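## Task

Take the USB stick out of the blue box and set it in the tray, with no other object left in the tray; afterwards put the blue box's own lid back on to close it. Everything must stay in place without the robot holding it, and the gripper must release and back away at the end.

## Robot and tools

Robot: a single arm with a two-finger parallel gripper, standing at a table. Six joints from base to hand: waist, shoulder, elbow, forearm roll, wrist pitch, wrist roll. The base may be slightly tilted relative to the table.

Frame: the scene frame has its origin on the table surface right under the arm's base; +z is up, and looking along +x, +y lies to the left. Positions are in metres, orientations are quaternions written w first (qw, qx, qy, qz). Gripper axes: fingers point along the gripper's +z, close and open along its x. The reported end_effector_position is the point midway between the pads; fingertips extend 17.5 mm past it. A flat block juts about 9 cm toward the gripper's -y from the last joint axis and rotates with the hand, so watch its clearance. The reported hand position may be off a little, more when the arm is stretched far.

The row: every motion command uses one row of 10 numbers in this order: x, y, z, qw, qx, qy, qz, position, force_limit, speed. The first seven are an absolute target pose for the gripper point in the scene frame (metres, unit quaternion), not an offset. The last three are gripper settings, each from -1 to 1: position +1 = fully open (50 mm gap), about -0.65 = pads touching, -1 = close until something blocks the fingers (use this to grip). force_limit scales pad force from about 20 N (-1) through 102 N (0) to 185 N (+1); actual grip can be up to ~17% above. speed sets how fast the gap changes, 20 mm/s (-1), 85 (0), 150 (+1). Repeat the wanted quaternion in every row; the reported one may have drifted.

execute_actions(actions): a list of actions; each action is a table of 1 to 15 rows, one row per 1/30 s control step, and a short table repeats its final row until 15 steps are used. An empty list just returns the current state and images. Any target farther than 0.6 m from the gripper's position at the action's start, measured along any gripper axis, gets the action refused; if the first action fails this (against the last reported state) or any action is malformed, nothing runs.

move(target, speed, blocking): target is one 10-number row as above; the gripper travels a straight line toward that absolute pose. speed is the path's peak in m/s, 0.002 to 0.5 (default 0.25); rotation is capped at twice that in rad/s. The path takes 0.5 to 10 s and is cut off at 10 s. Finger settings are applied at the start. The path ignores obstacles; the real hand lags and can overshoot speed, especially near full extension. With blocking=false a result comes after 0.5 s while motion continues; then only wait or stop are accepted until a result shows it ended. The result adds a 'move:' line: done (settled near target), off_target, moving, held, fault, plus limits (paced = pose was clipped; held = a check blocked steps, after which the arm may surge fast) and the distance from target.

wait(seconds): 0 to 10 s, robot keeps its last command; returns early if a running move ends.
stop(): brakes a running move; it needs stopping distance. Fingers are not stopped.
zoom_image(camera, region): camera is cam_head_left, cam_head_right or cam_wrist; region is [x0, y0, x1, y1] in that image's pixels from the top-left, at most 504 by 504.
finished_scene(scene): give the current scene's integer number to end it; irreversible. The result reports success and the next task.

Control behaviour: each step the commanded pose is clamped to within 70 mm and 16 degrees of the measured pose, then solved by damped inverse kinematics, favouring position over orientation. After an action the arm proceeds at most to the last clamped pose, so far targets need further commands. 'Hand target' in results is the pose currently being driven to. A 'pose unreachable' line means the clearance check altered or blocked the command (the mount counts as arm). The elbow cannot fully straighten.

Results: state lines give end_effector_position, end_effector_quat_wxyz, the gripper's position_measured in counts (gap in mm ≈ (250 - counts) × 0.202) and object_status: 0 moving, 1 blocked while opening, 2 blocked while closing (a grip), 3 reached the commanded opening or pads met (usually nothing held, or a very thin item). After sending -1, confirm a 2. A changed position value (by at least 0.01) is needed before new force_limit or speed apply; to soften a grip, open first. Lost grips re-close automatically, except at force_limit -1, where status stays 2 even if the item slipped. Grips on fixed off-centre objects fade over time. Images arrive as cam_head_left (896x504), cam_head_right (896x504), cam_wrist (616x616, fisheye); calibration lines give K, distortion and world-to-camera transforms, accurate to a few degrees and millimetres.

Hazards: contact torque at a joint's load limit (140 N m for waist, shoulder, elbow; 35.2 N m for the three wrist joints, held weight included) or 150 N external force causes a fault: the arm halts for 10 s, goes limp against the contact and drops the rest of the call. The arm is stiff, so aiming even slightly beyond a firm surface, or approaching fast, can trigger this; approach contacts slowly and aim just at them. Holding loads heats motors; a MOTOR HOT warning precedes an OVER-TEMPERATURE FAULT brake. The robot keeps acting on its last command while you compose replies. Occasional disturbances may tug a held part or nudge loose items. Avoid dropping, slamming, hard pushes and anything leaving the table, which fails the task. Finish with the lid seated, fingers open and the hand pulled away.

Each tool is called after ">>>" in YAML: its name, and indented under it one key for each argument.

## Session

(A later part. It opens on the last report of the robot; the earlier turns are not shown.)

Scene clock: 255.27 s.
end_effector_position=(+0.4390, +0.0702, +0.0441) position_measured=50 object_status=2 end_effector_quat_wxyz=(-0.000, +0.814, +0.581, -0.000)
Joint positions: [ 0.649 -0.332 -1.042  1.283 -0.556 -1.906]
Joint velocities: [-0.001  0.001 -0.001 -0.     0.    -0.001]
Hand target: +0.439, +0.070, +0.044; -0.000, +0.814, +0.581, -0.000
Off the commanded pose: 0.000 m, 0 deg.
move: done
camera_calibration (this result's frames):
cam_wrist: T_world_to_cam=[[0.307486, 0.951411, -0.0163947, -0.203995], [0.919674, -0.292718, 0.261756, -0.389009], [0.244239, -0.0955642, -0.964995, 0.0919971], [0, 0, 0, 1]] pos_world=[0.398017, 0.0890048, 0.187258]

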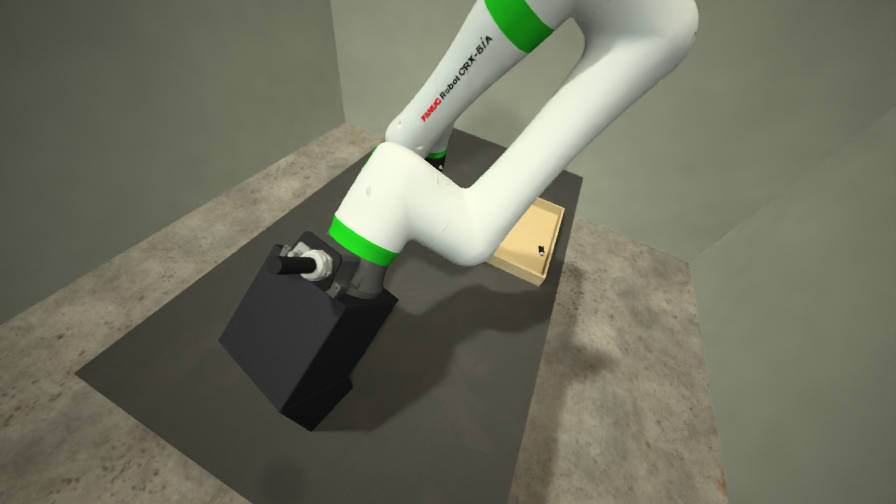

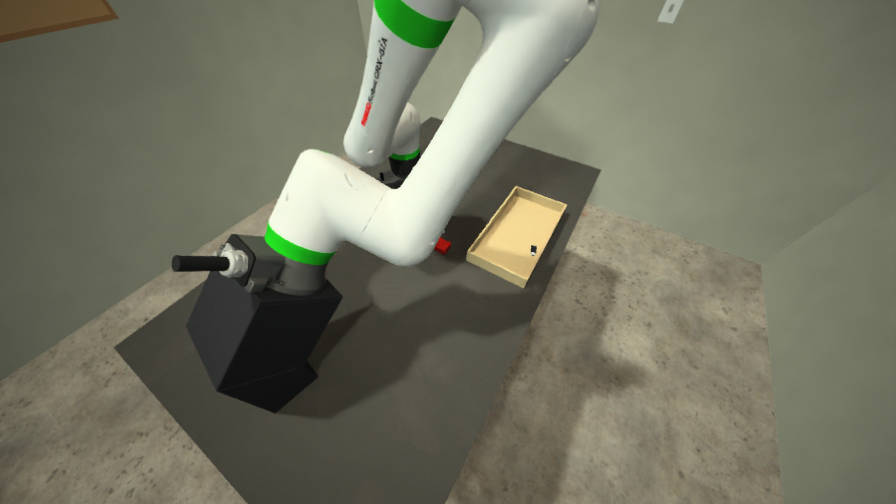

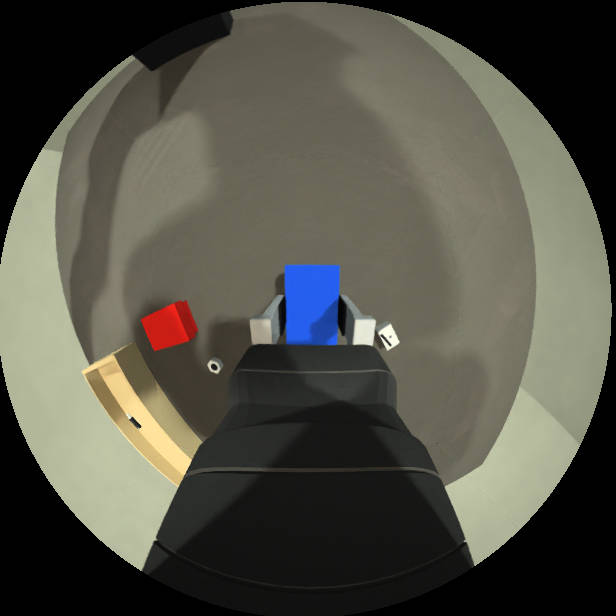

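>>> move:
  target: [0.4391, 0.0701, 0.0425, 0, 0.8141, 0.5807, 0, -1, -0.5, 0]
  speed: 0.005

>>> execute_actions:
  actions:
    - [[0.4391, 0.0701, 0.0425, 0, 0.8141, 0.5807, 0, 1, -0.5, -0.5]]
    - [[0.4391, 0.0701, 0.0425, 0, 0.8141, 0.5807, 0, 1, -0.5, -0.5]]

Scene clock: 263.30 s.
end_effector_position=(+0.4391, +0.0701, +0.0425) position_measured=50 object_status=2 end_effector_quat_wxyz=(-0.000, +0.814, +0.581, -0.000)
Joint positions: [ 0.641 -0.327 -1.042  1.293 -0.549 -1.912]
Joint velocities: [-0.002  0.    -0.    -0.001 -0.001  0.001]
Hand target: +0.439, +0.070, +0.043; -0.000, +0.814, +0.581, -0.000
Off the commanded pose: 0.000 m, 0 deg.
move: done
camera_calibration (this result's frames):
cam_wrist: T_world_to_cam=[[0.307285, 0.951473, -0.0165716, -0.203856], [0.91968, -0.292454, 0.26203, -0.388724], [0.244468, -0.0957585, -0.964917, 0.0903251], [0, 0, 0, 1]] pos_world=[0.398062, 0.088929, 0.185635]

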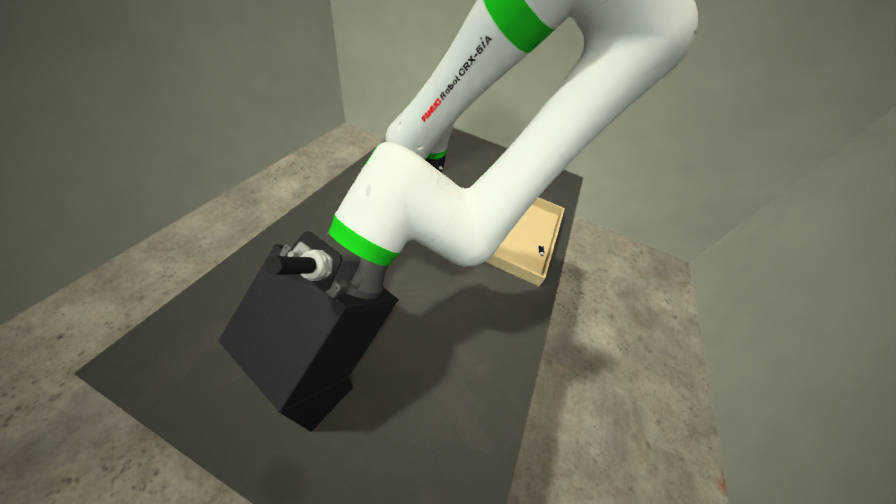

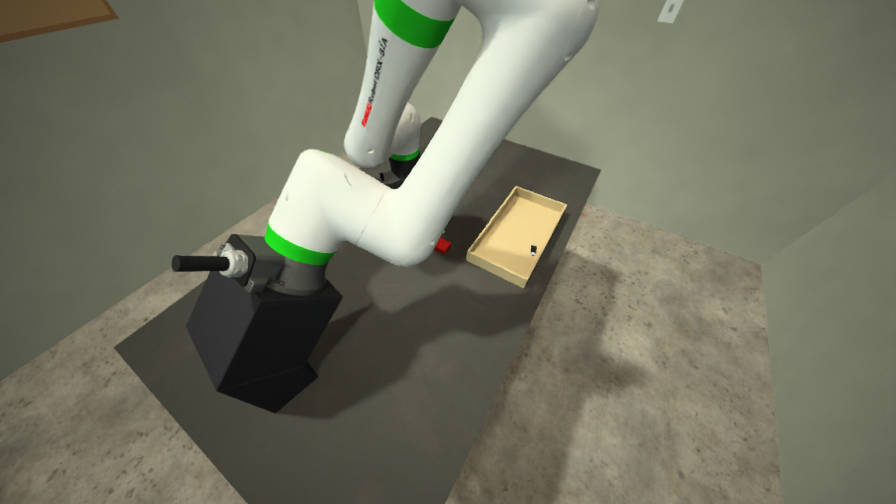

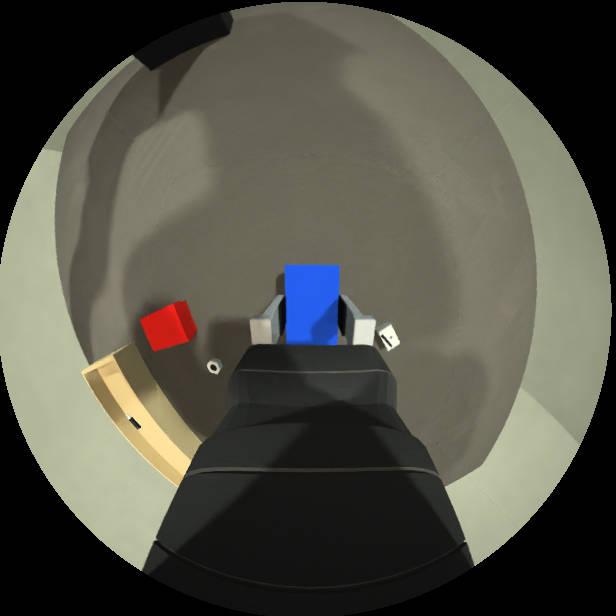

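Scene clock: 264.30 s.
end_effector_position=(+0.4391, +0.0701, +0.0425) position_measured=3 object_status=3 end_effector_quat_wxyz=(+0.000, +0.814, +0.581, -0.000)
Joint positions: [ 0.641 -0.327 -1.042  1.293 -0.549 -1.912]
Joint velocities: [-0.001 -0.    -0.    -0.001  0.    -0.   ]
Hand target: +0.439, +0.070, +0.042; +0.000, +0.814, +0.581, +0.000
Off the commanded pose: 0.000 m, 0 deg.
camera_calibration (this result's frames):
cam_wrist: T_world_to_cam=[[0.307284, 0.951472, -0.016639, -0.203812], [0.919686, -0.292436, 0.262028, -0.388715], [0.244446, -0.0958195, -0.964917, 0.0903202], [0, 0, 0, 1]] pos_world=[0.398046, 0.0889019, 0.185614]

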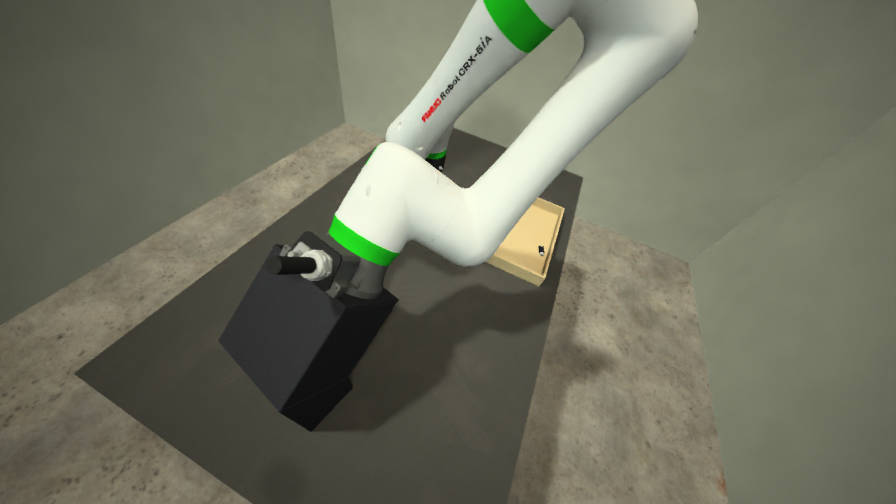

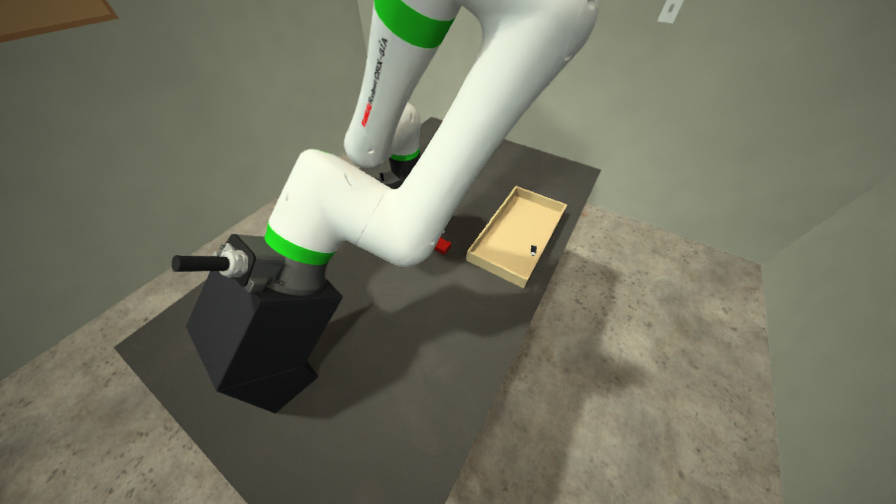

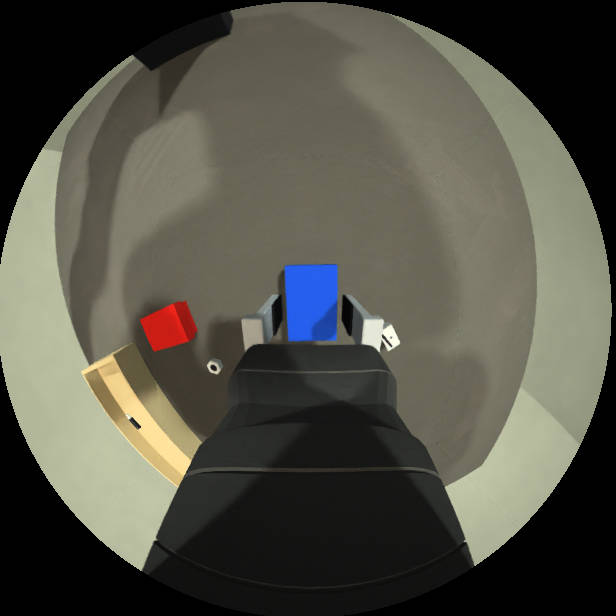

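>>> zoom_image:
  camera: "cam_wrist"
  region: [230, 240, 400, 370]

Region (230, 240, 400, 370) of cam_wrist's 616x616 image, scaled by 2.965, with more detail than that image has; it fills the top 385 rows of this view, and the rest is white.

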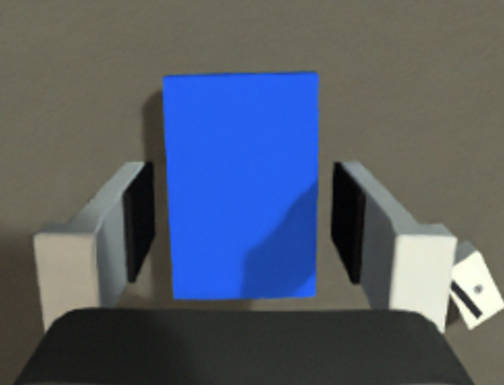

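>>> move:
  target: [0.4391, 0.0701, 0.09, 0, 0.8141, 0.5807, 0, 1, -0.5, 0]
  speed: 0.05

Scene clock: 275.23 s.
end_effector_position=(+0.4394, +0.0699, +0.0898) position_measured=3 object_status=3 end_effector_quat_wxyz=(+0.000, +0.814, +0.581, +0.000)
Joint positions: [ 0.845 -0.462 -1.029  1.074 -0.756 -1.79 ]
Joint velocities: [-0.001 -0.     0.     0.     0.     0.   ]
Hand target: +0.439, +0.070, +0.090; +0.000, +0.814, +0.581, +0.000
Off the commanded pose: 0.000 m, 0 deg.
move: done
camera_calibration (this result's frames):
cam_wrist: T_world_to_cam=[[0.30694, 0.95158, -0.0168011, -0.202827], [0.919632, -0.291997, 0.262706, -0.401494], [0.24508, -0.0960858, -0.96473, 0.135653], [0, 0, 0, 1]] pos_world=[0.398237, 0.0888058, 0.232936]

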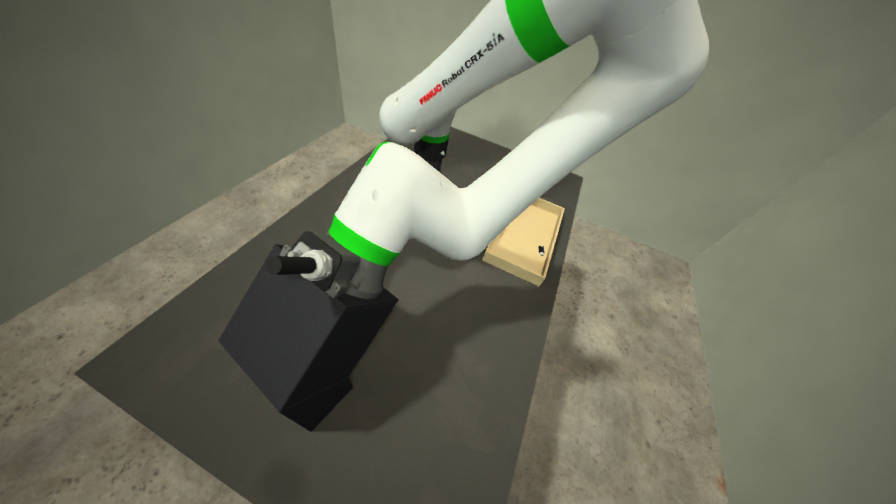

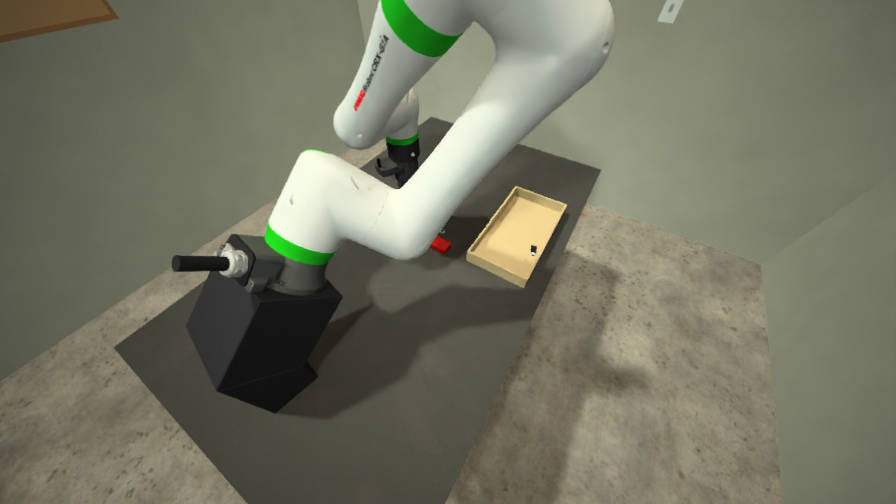

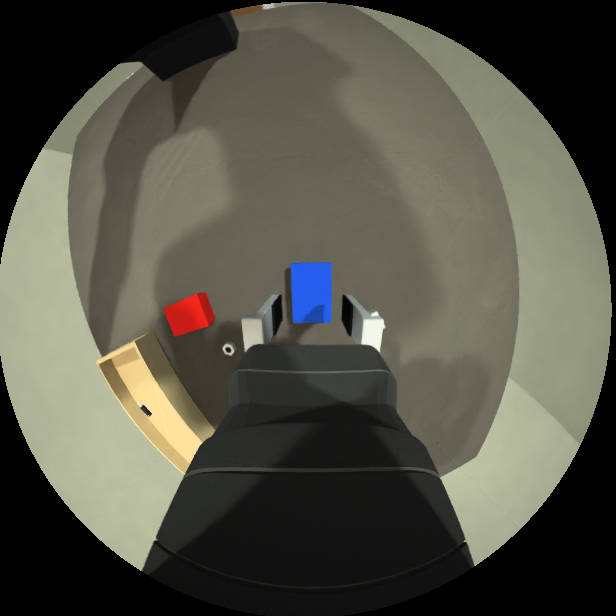

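>>> zoom_image:
  camera: "cam_wrist"
  region: [250, 240, 370, 340]

Region (250, 240, 370, 340) of cam_wrist's 616x616 image, scaled by 4.200, with more detail than that image has.

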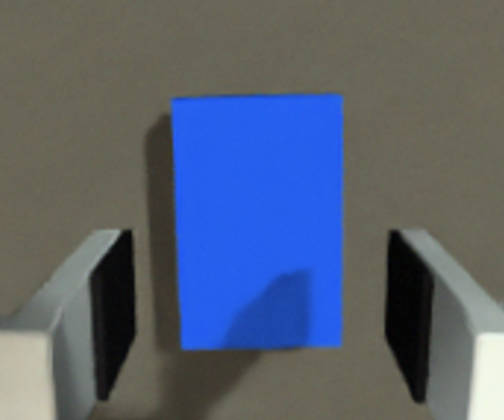

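>>> move:
  target: [0.526, 0.199, 0.05, 0, 0.8141, 0.5807, 0, 1, -0.5, 0]
  speed: 0.12

Scene clock: 289.13 s.
end_effector_position=(+0.5257, +0.1992, +0.0503) position_measured=3 object_status=3 end_effector_quat_wxyz=(+0.000, +0.814, +0.581, -0.000)
Joint positions: [ 0.906 -0.049 -0.685  1.126 -0.77  -1.911]
Joint velocities: [0.    0.    0.    0.    0.001 0.001]
Hand target: +0.526, +0.199, +0.050; +0.000, +0.814, +0.581, -0.000
Off the commanded pose: 0.000 m, 0 deg.
move: done
camera_calibration (this result's frames):
cam_wrist: T_world_to_cam=[[0.307158, 0.951514, -0.0166002, -0.353085], [0.919719, -0.292322, 0.262041, -0.4327], [0.244483, -0.0957554, -0.964914, 0.0889908], [0, 0, 0, 1]] pos_world=[0.484658, 0.217999, 0.193392]

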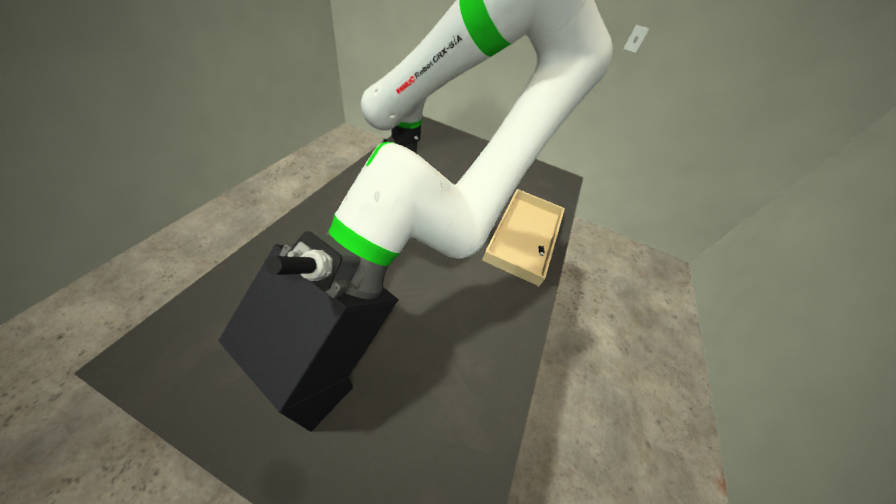

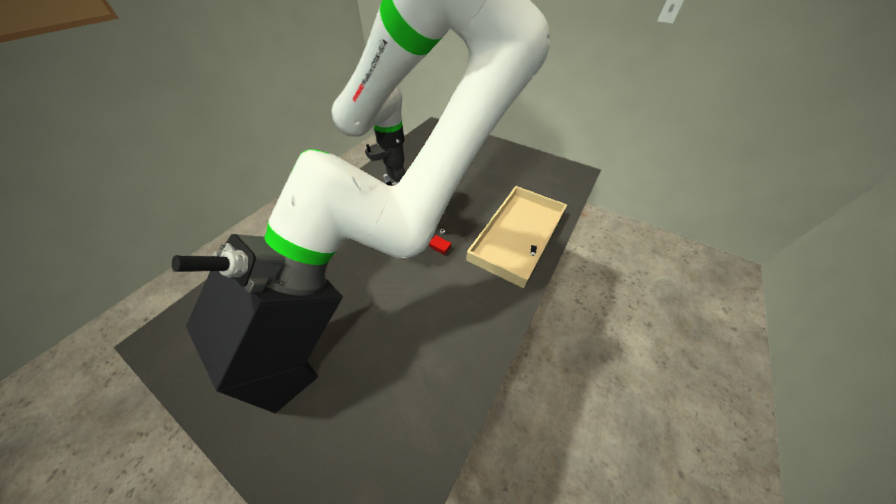

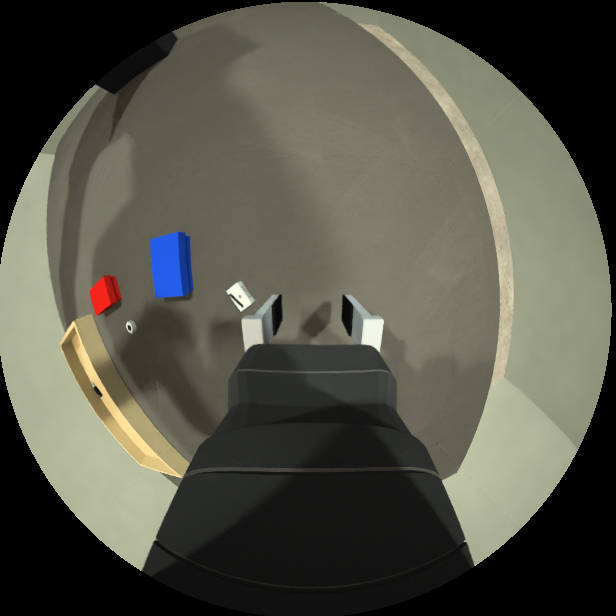

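>>> zoom_image:
  camera: "cam_wrist"
  region: [80, 215, 220, 325]

Region (80, 215, 220, 325) of cam_wrist's 616x616 image, scaled by 3.600, with more detail than that image has; it fills the top 396 rows of this view, and the rest is white.

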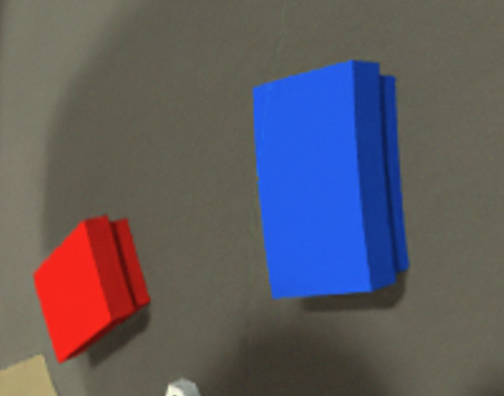

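>>> move:
  target: [0.428, -0.085, 0.085, 0, 0.8141, 0.5807, 0, 1, -0.5, 0]
  speed: 0.15

Scene clock: 302.77 s.
end_effector_position=(+0.4287, -0.0848, +0.0845) position_measured=3 object_status=3 end_effector_quat_wxyz=(-0.000, +0.814, +0.580, +0.000)
Joint positions: [ 0.383 -0.63  -1.034  0.771 -0.516 -1.155]
Joint velocities: [-0.001  0.001  0.002 -0.004 -0.003  0.003]
Hand target: +0.429, -0.085, +0.084; -0.000, +0.814, +0.580, +0.000
Off the commanded pose: 0.001 m, 0 deg.
move: done
camera_calibration (this result's frames):
cam_wrist: T_world_to_cam=[[0.308168, 0.951202, -0.0156907, -0.0530857], [0.919313, -0.293512, 0.262135, -0.435367], [0.244738, -0.0952063, -0.964904, 0.118472], [0, 0, 0, 1]] pos_world=[0.387603, -0.0660112, 0.227606]

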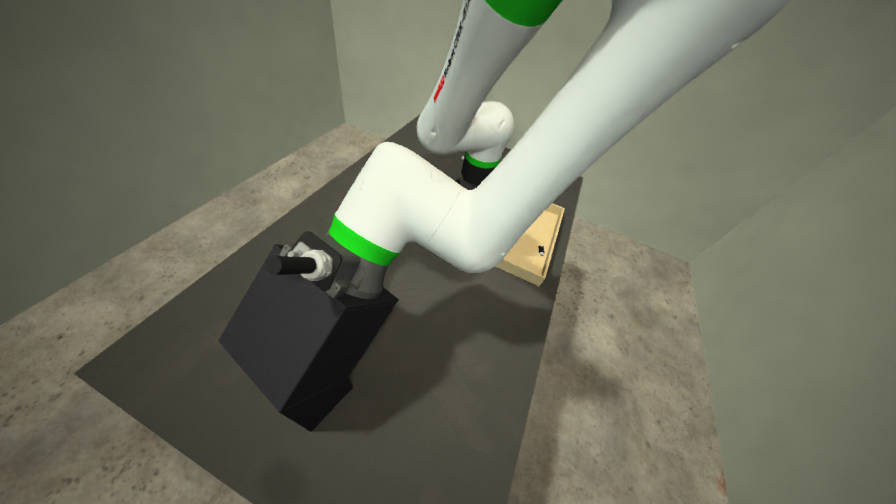

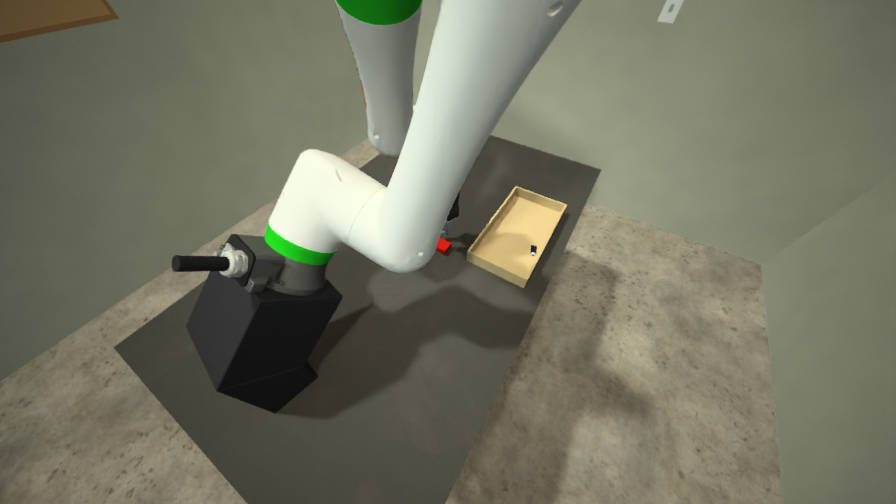

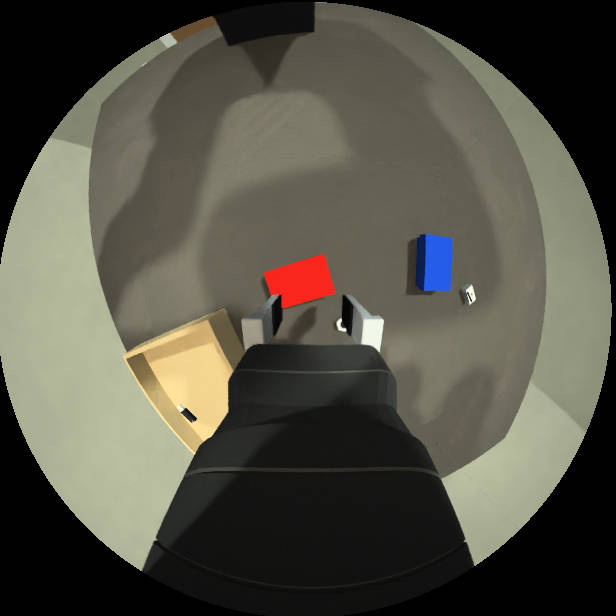

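>>> zoom_image:
  camera: "cam_wrist"
  region: [385, 215, 490, 310]

Region (385, 215, 490, 310) of cam_wrist's 616x616 image, scaled by 4.800, with more detail than that image has; it fills the top 456 rows of this view, and the rest is white.

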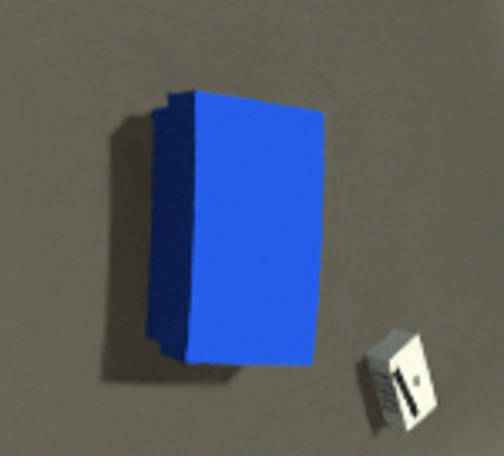

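>>> move:
  target: [0.40, -0.05, 0.25, 0, 0.8141, 0.5807, 0, 1, -0.5, 0]
  speed: 0.15

Scene clock: 312.50 s.
end_effector_position=(+0.4026, -0.0498, +0.2488) position_measured=3 object_status=3 end_effector_quat_wxyz=(-0.005, +0.812, +0.583, -0.026)
Joint positions: [ 1.93  -1.225 -0.968  0.82  -2.107 -1.819]
Joint velocities: [ 0.197 -0.034 -0.01  -0.    -0.177 -0.124]
Hand target: +0.403, -0.050, +0.249; -0.004, +0.812, +0.582, -0.026
Off the commanded pose: 0.003 m, 3 deg.
move: off_target
camera_calibration (this result's frames):
cam_wrist: T_world_to_cam=[[0.300967, 0.95223, -0.0517451, -0.0638068], [0.932682, -0.28261, 0.224133, -0.439648], [0.198803, -0.115719, -0.973184, 0.306272], [0, 0, 0, 1]] pos_world=[0.368368, -0.0280487, 0.393297]

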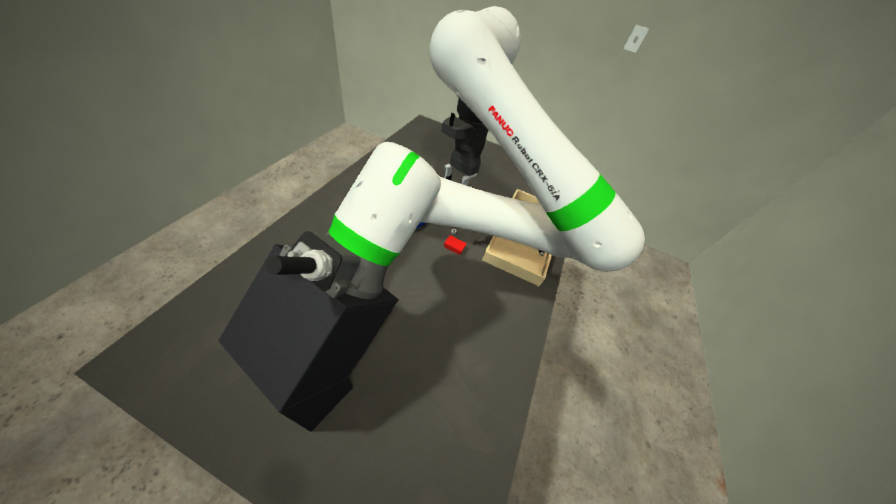

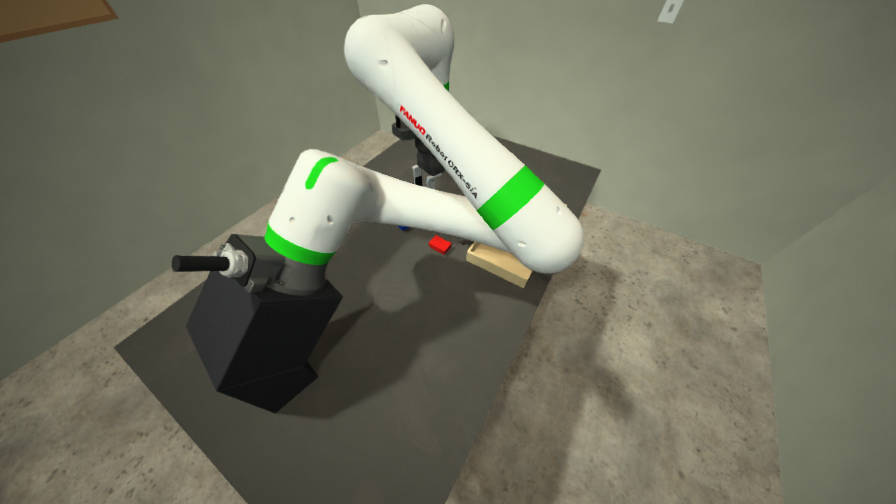

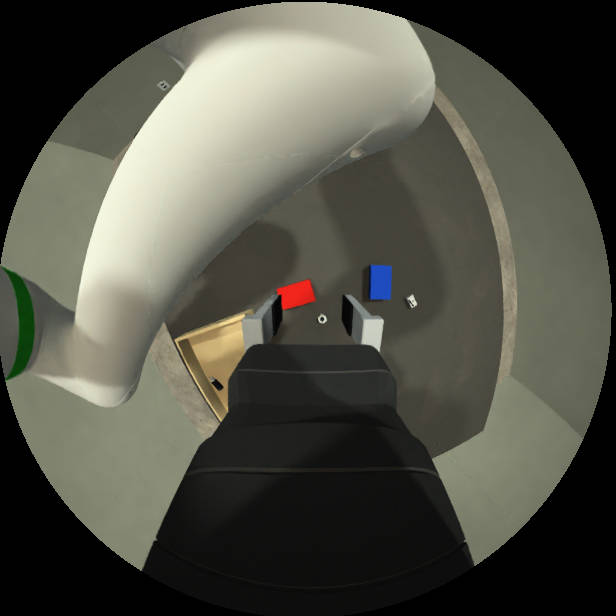

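>>> move:
  target: [0.45, 0.2, 0.18, 0, 0.8141, 0.5807, 0, 1, -0.5, 0]
  speed: 0.1

Scene clock: 319.27 s.
end_effector_position=(+0.4487, +0.1995, +0.1801) position_measured=3 object_status=3 end_effector_quat_wxyz=(-0.001, +0.814, +0.581, -0.001)
Joint positions: [ 1.351 -0.322 -0.809  0.931 -1.167 -1.994]
Joint velocities: [-0.     0.001  0.     0.    -0.001 -0.   ]
Hand target: +0.449, +0.200, +0.180; -0.001, +0.814, +0.581, -0.001
Off the commanded pose: 0.001 m, 0 deg.
move: done
camera_calibration (this result's frames):
cam_wrist: T_world_to_cam=[[0.307049, 0.951541, -0.0170509, -0.327463], [0.920295, -0.292307, 0.260026, -0.395757], [0.242441, -0.0955327, -0.965451, 0.234072], [0, 0, 0, 1]] pos_world=[0.408012, 0.218273, 0.323309]

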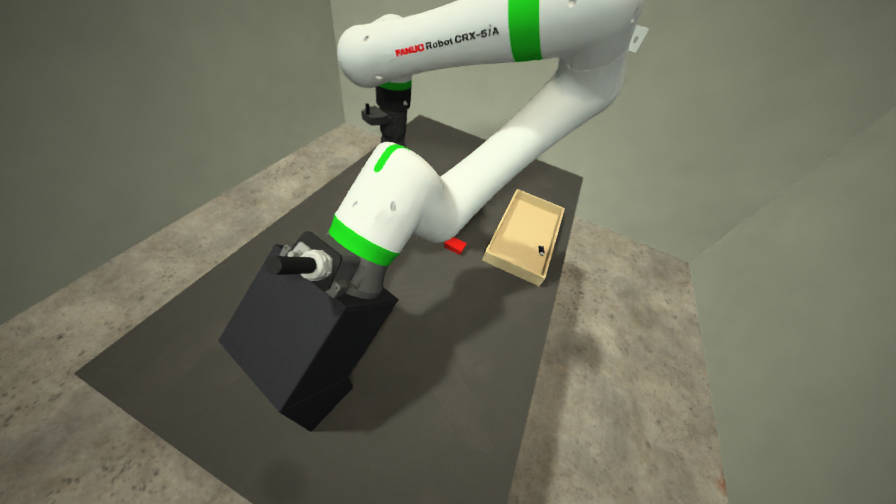

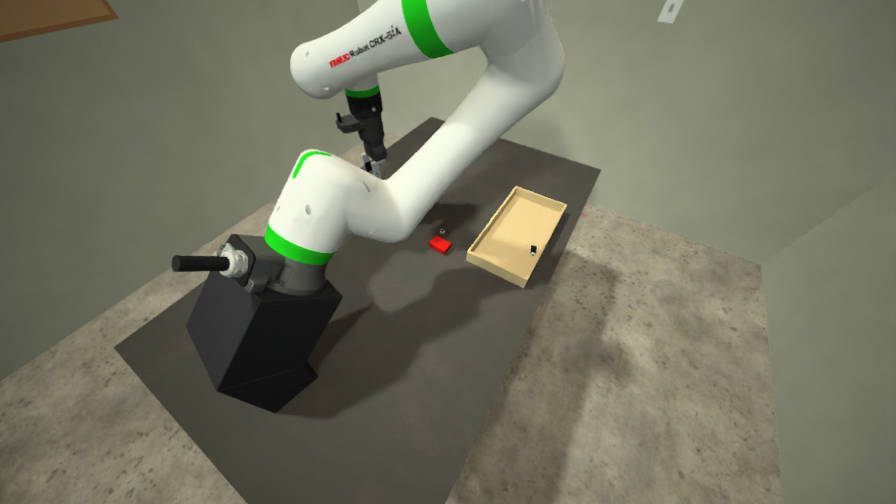

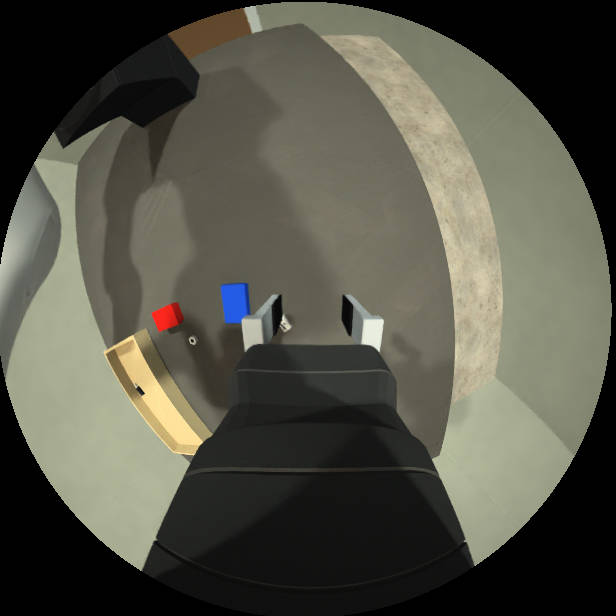

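The USB stick is in the tray with nothing else, the blue box is closed with its lid, and the arm is clear, so I'm ending the scene.

>>> finished_scene:
  scene: 2

The scene is finished: the task was done.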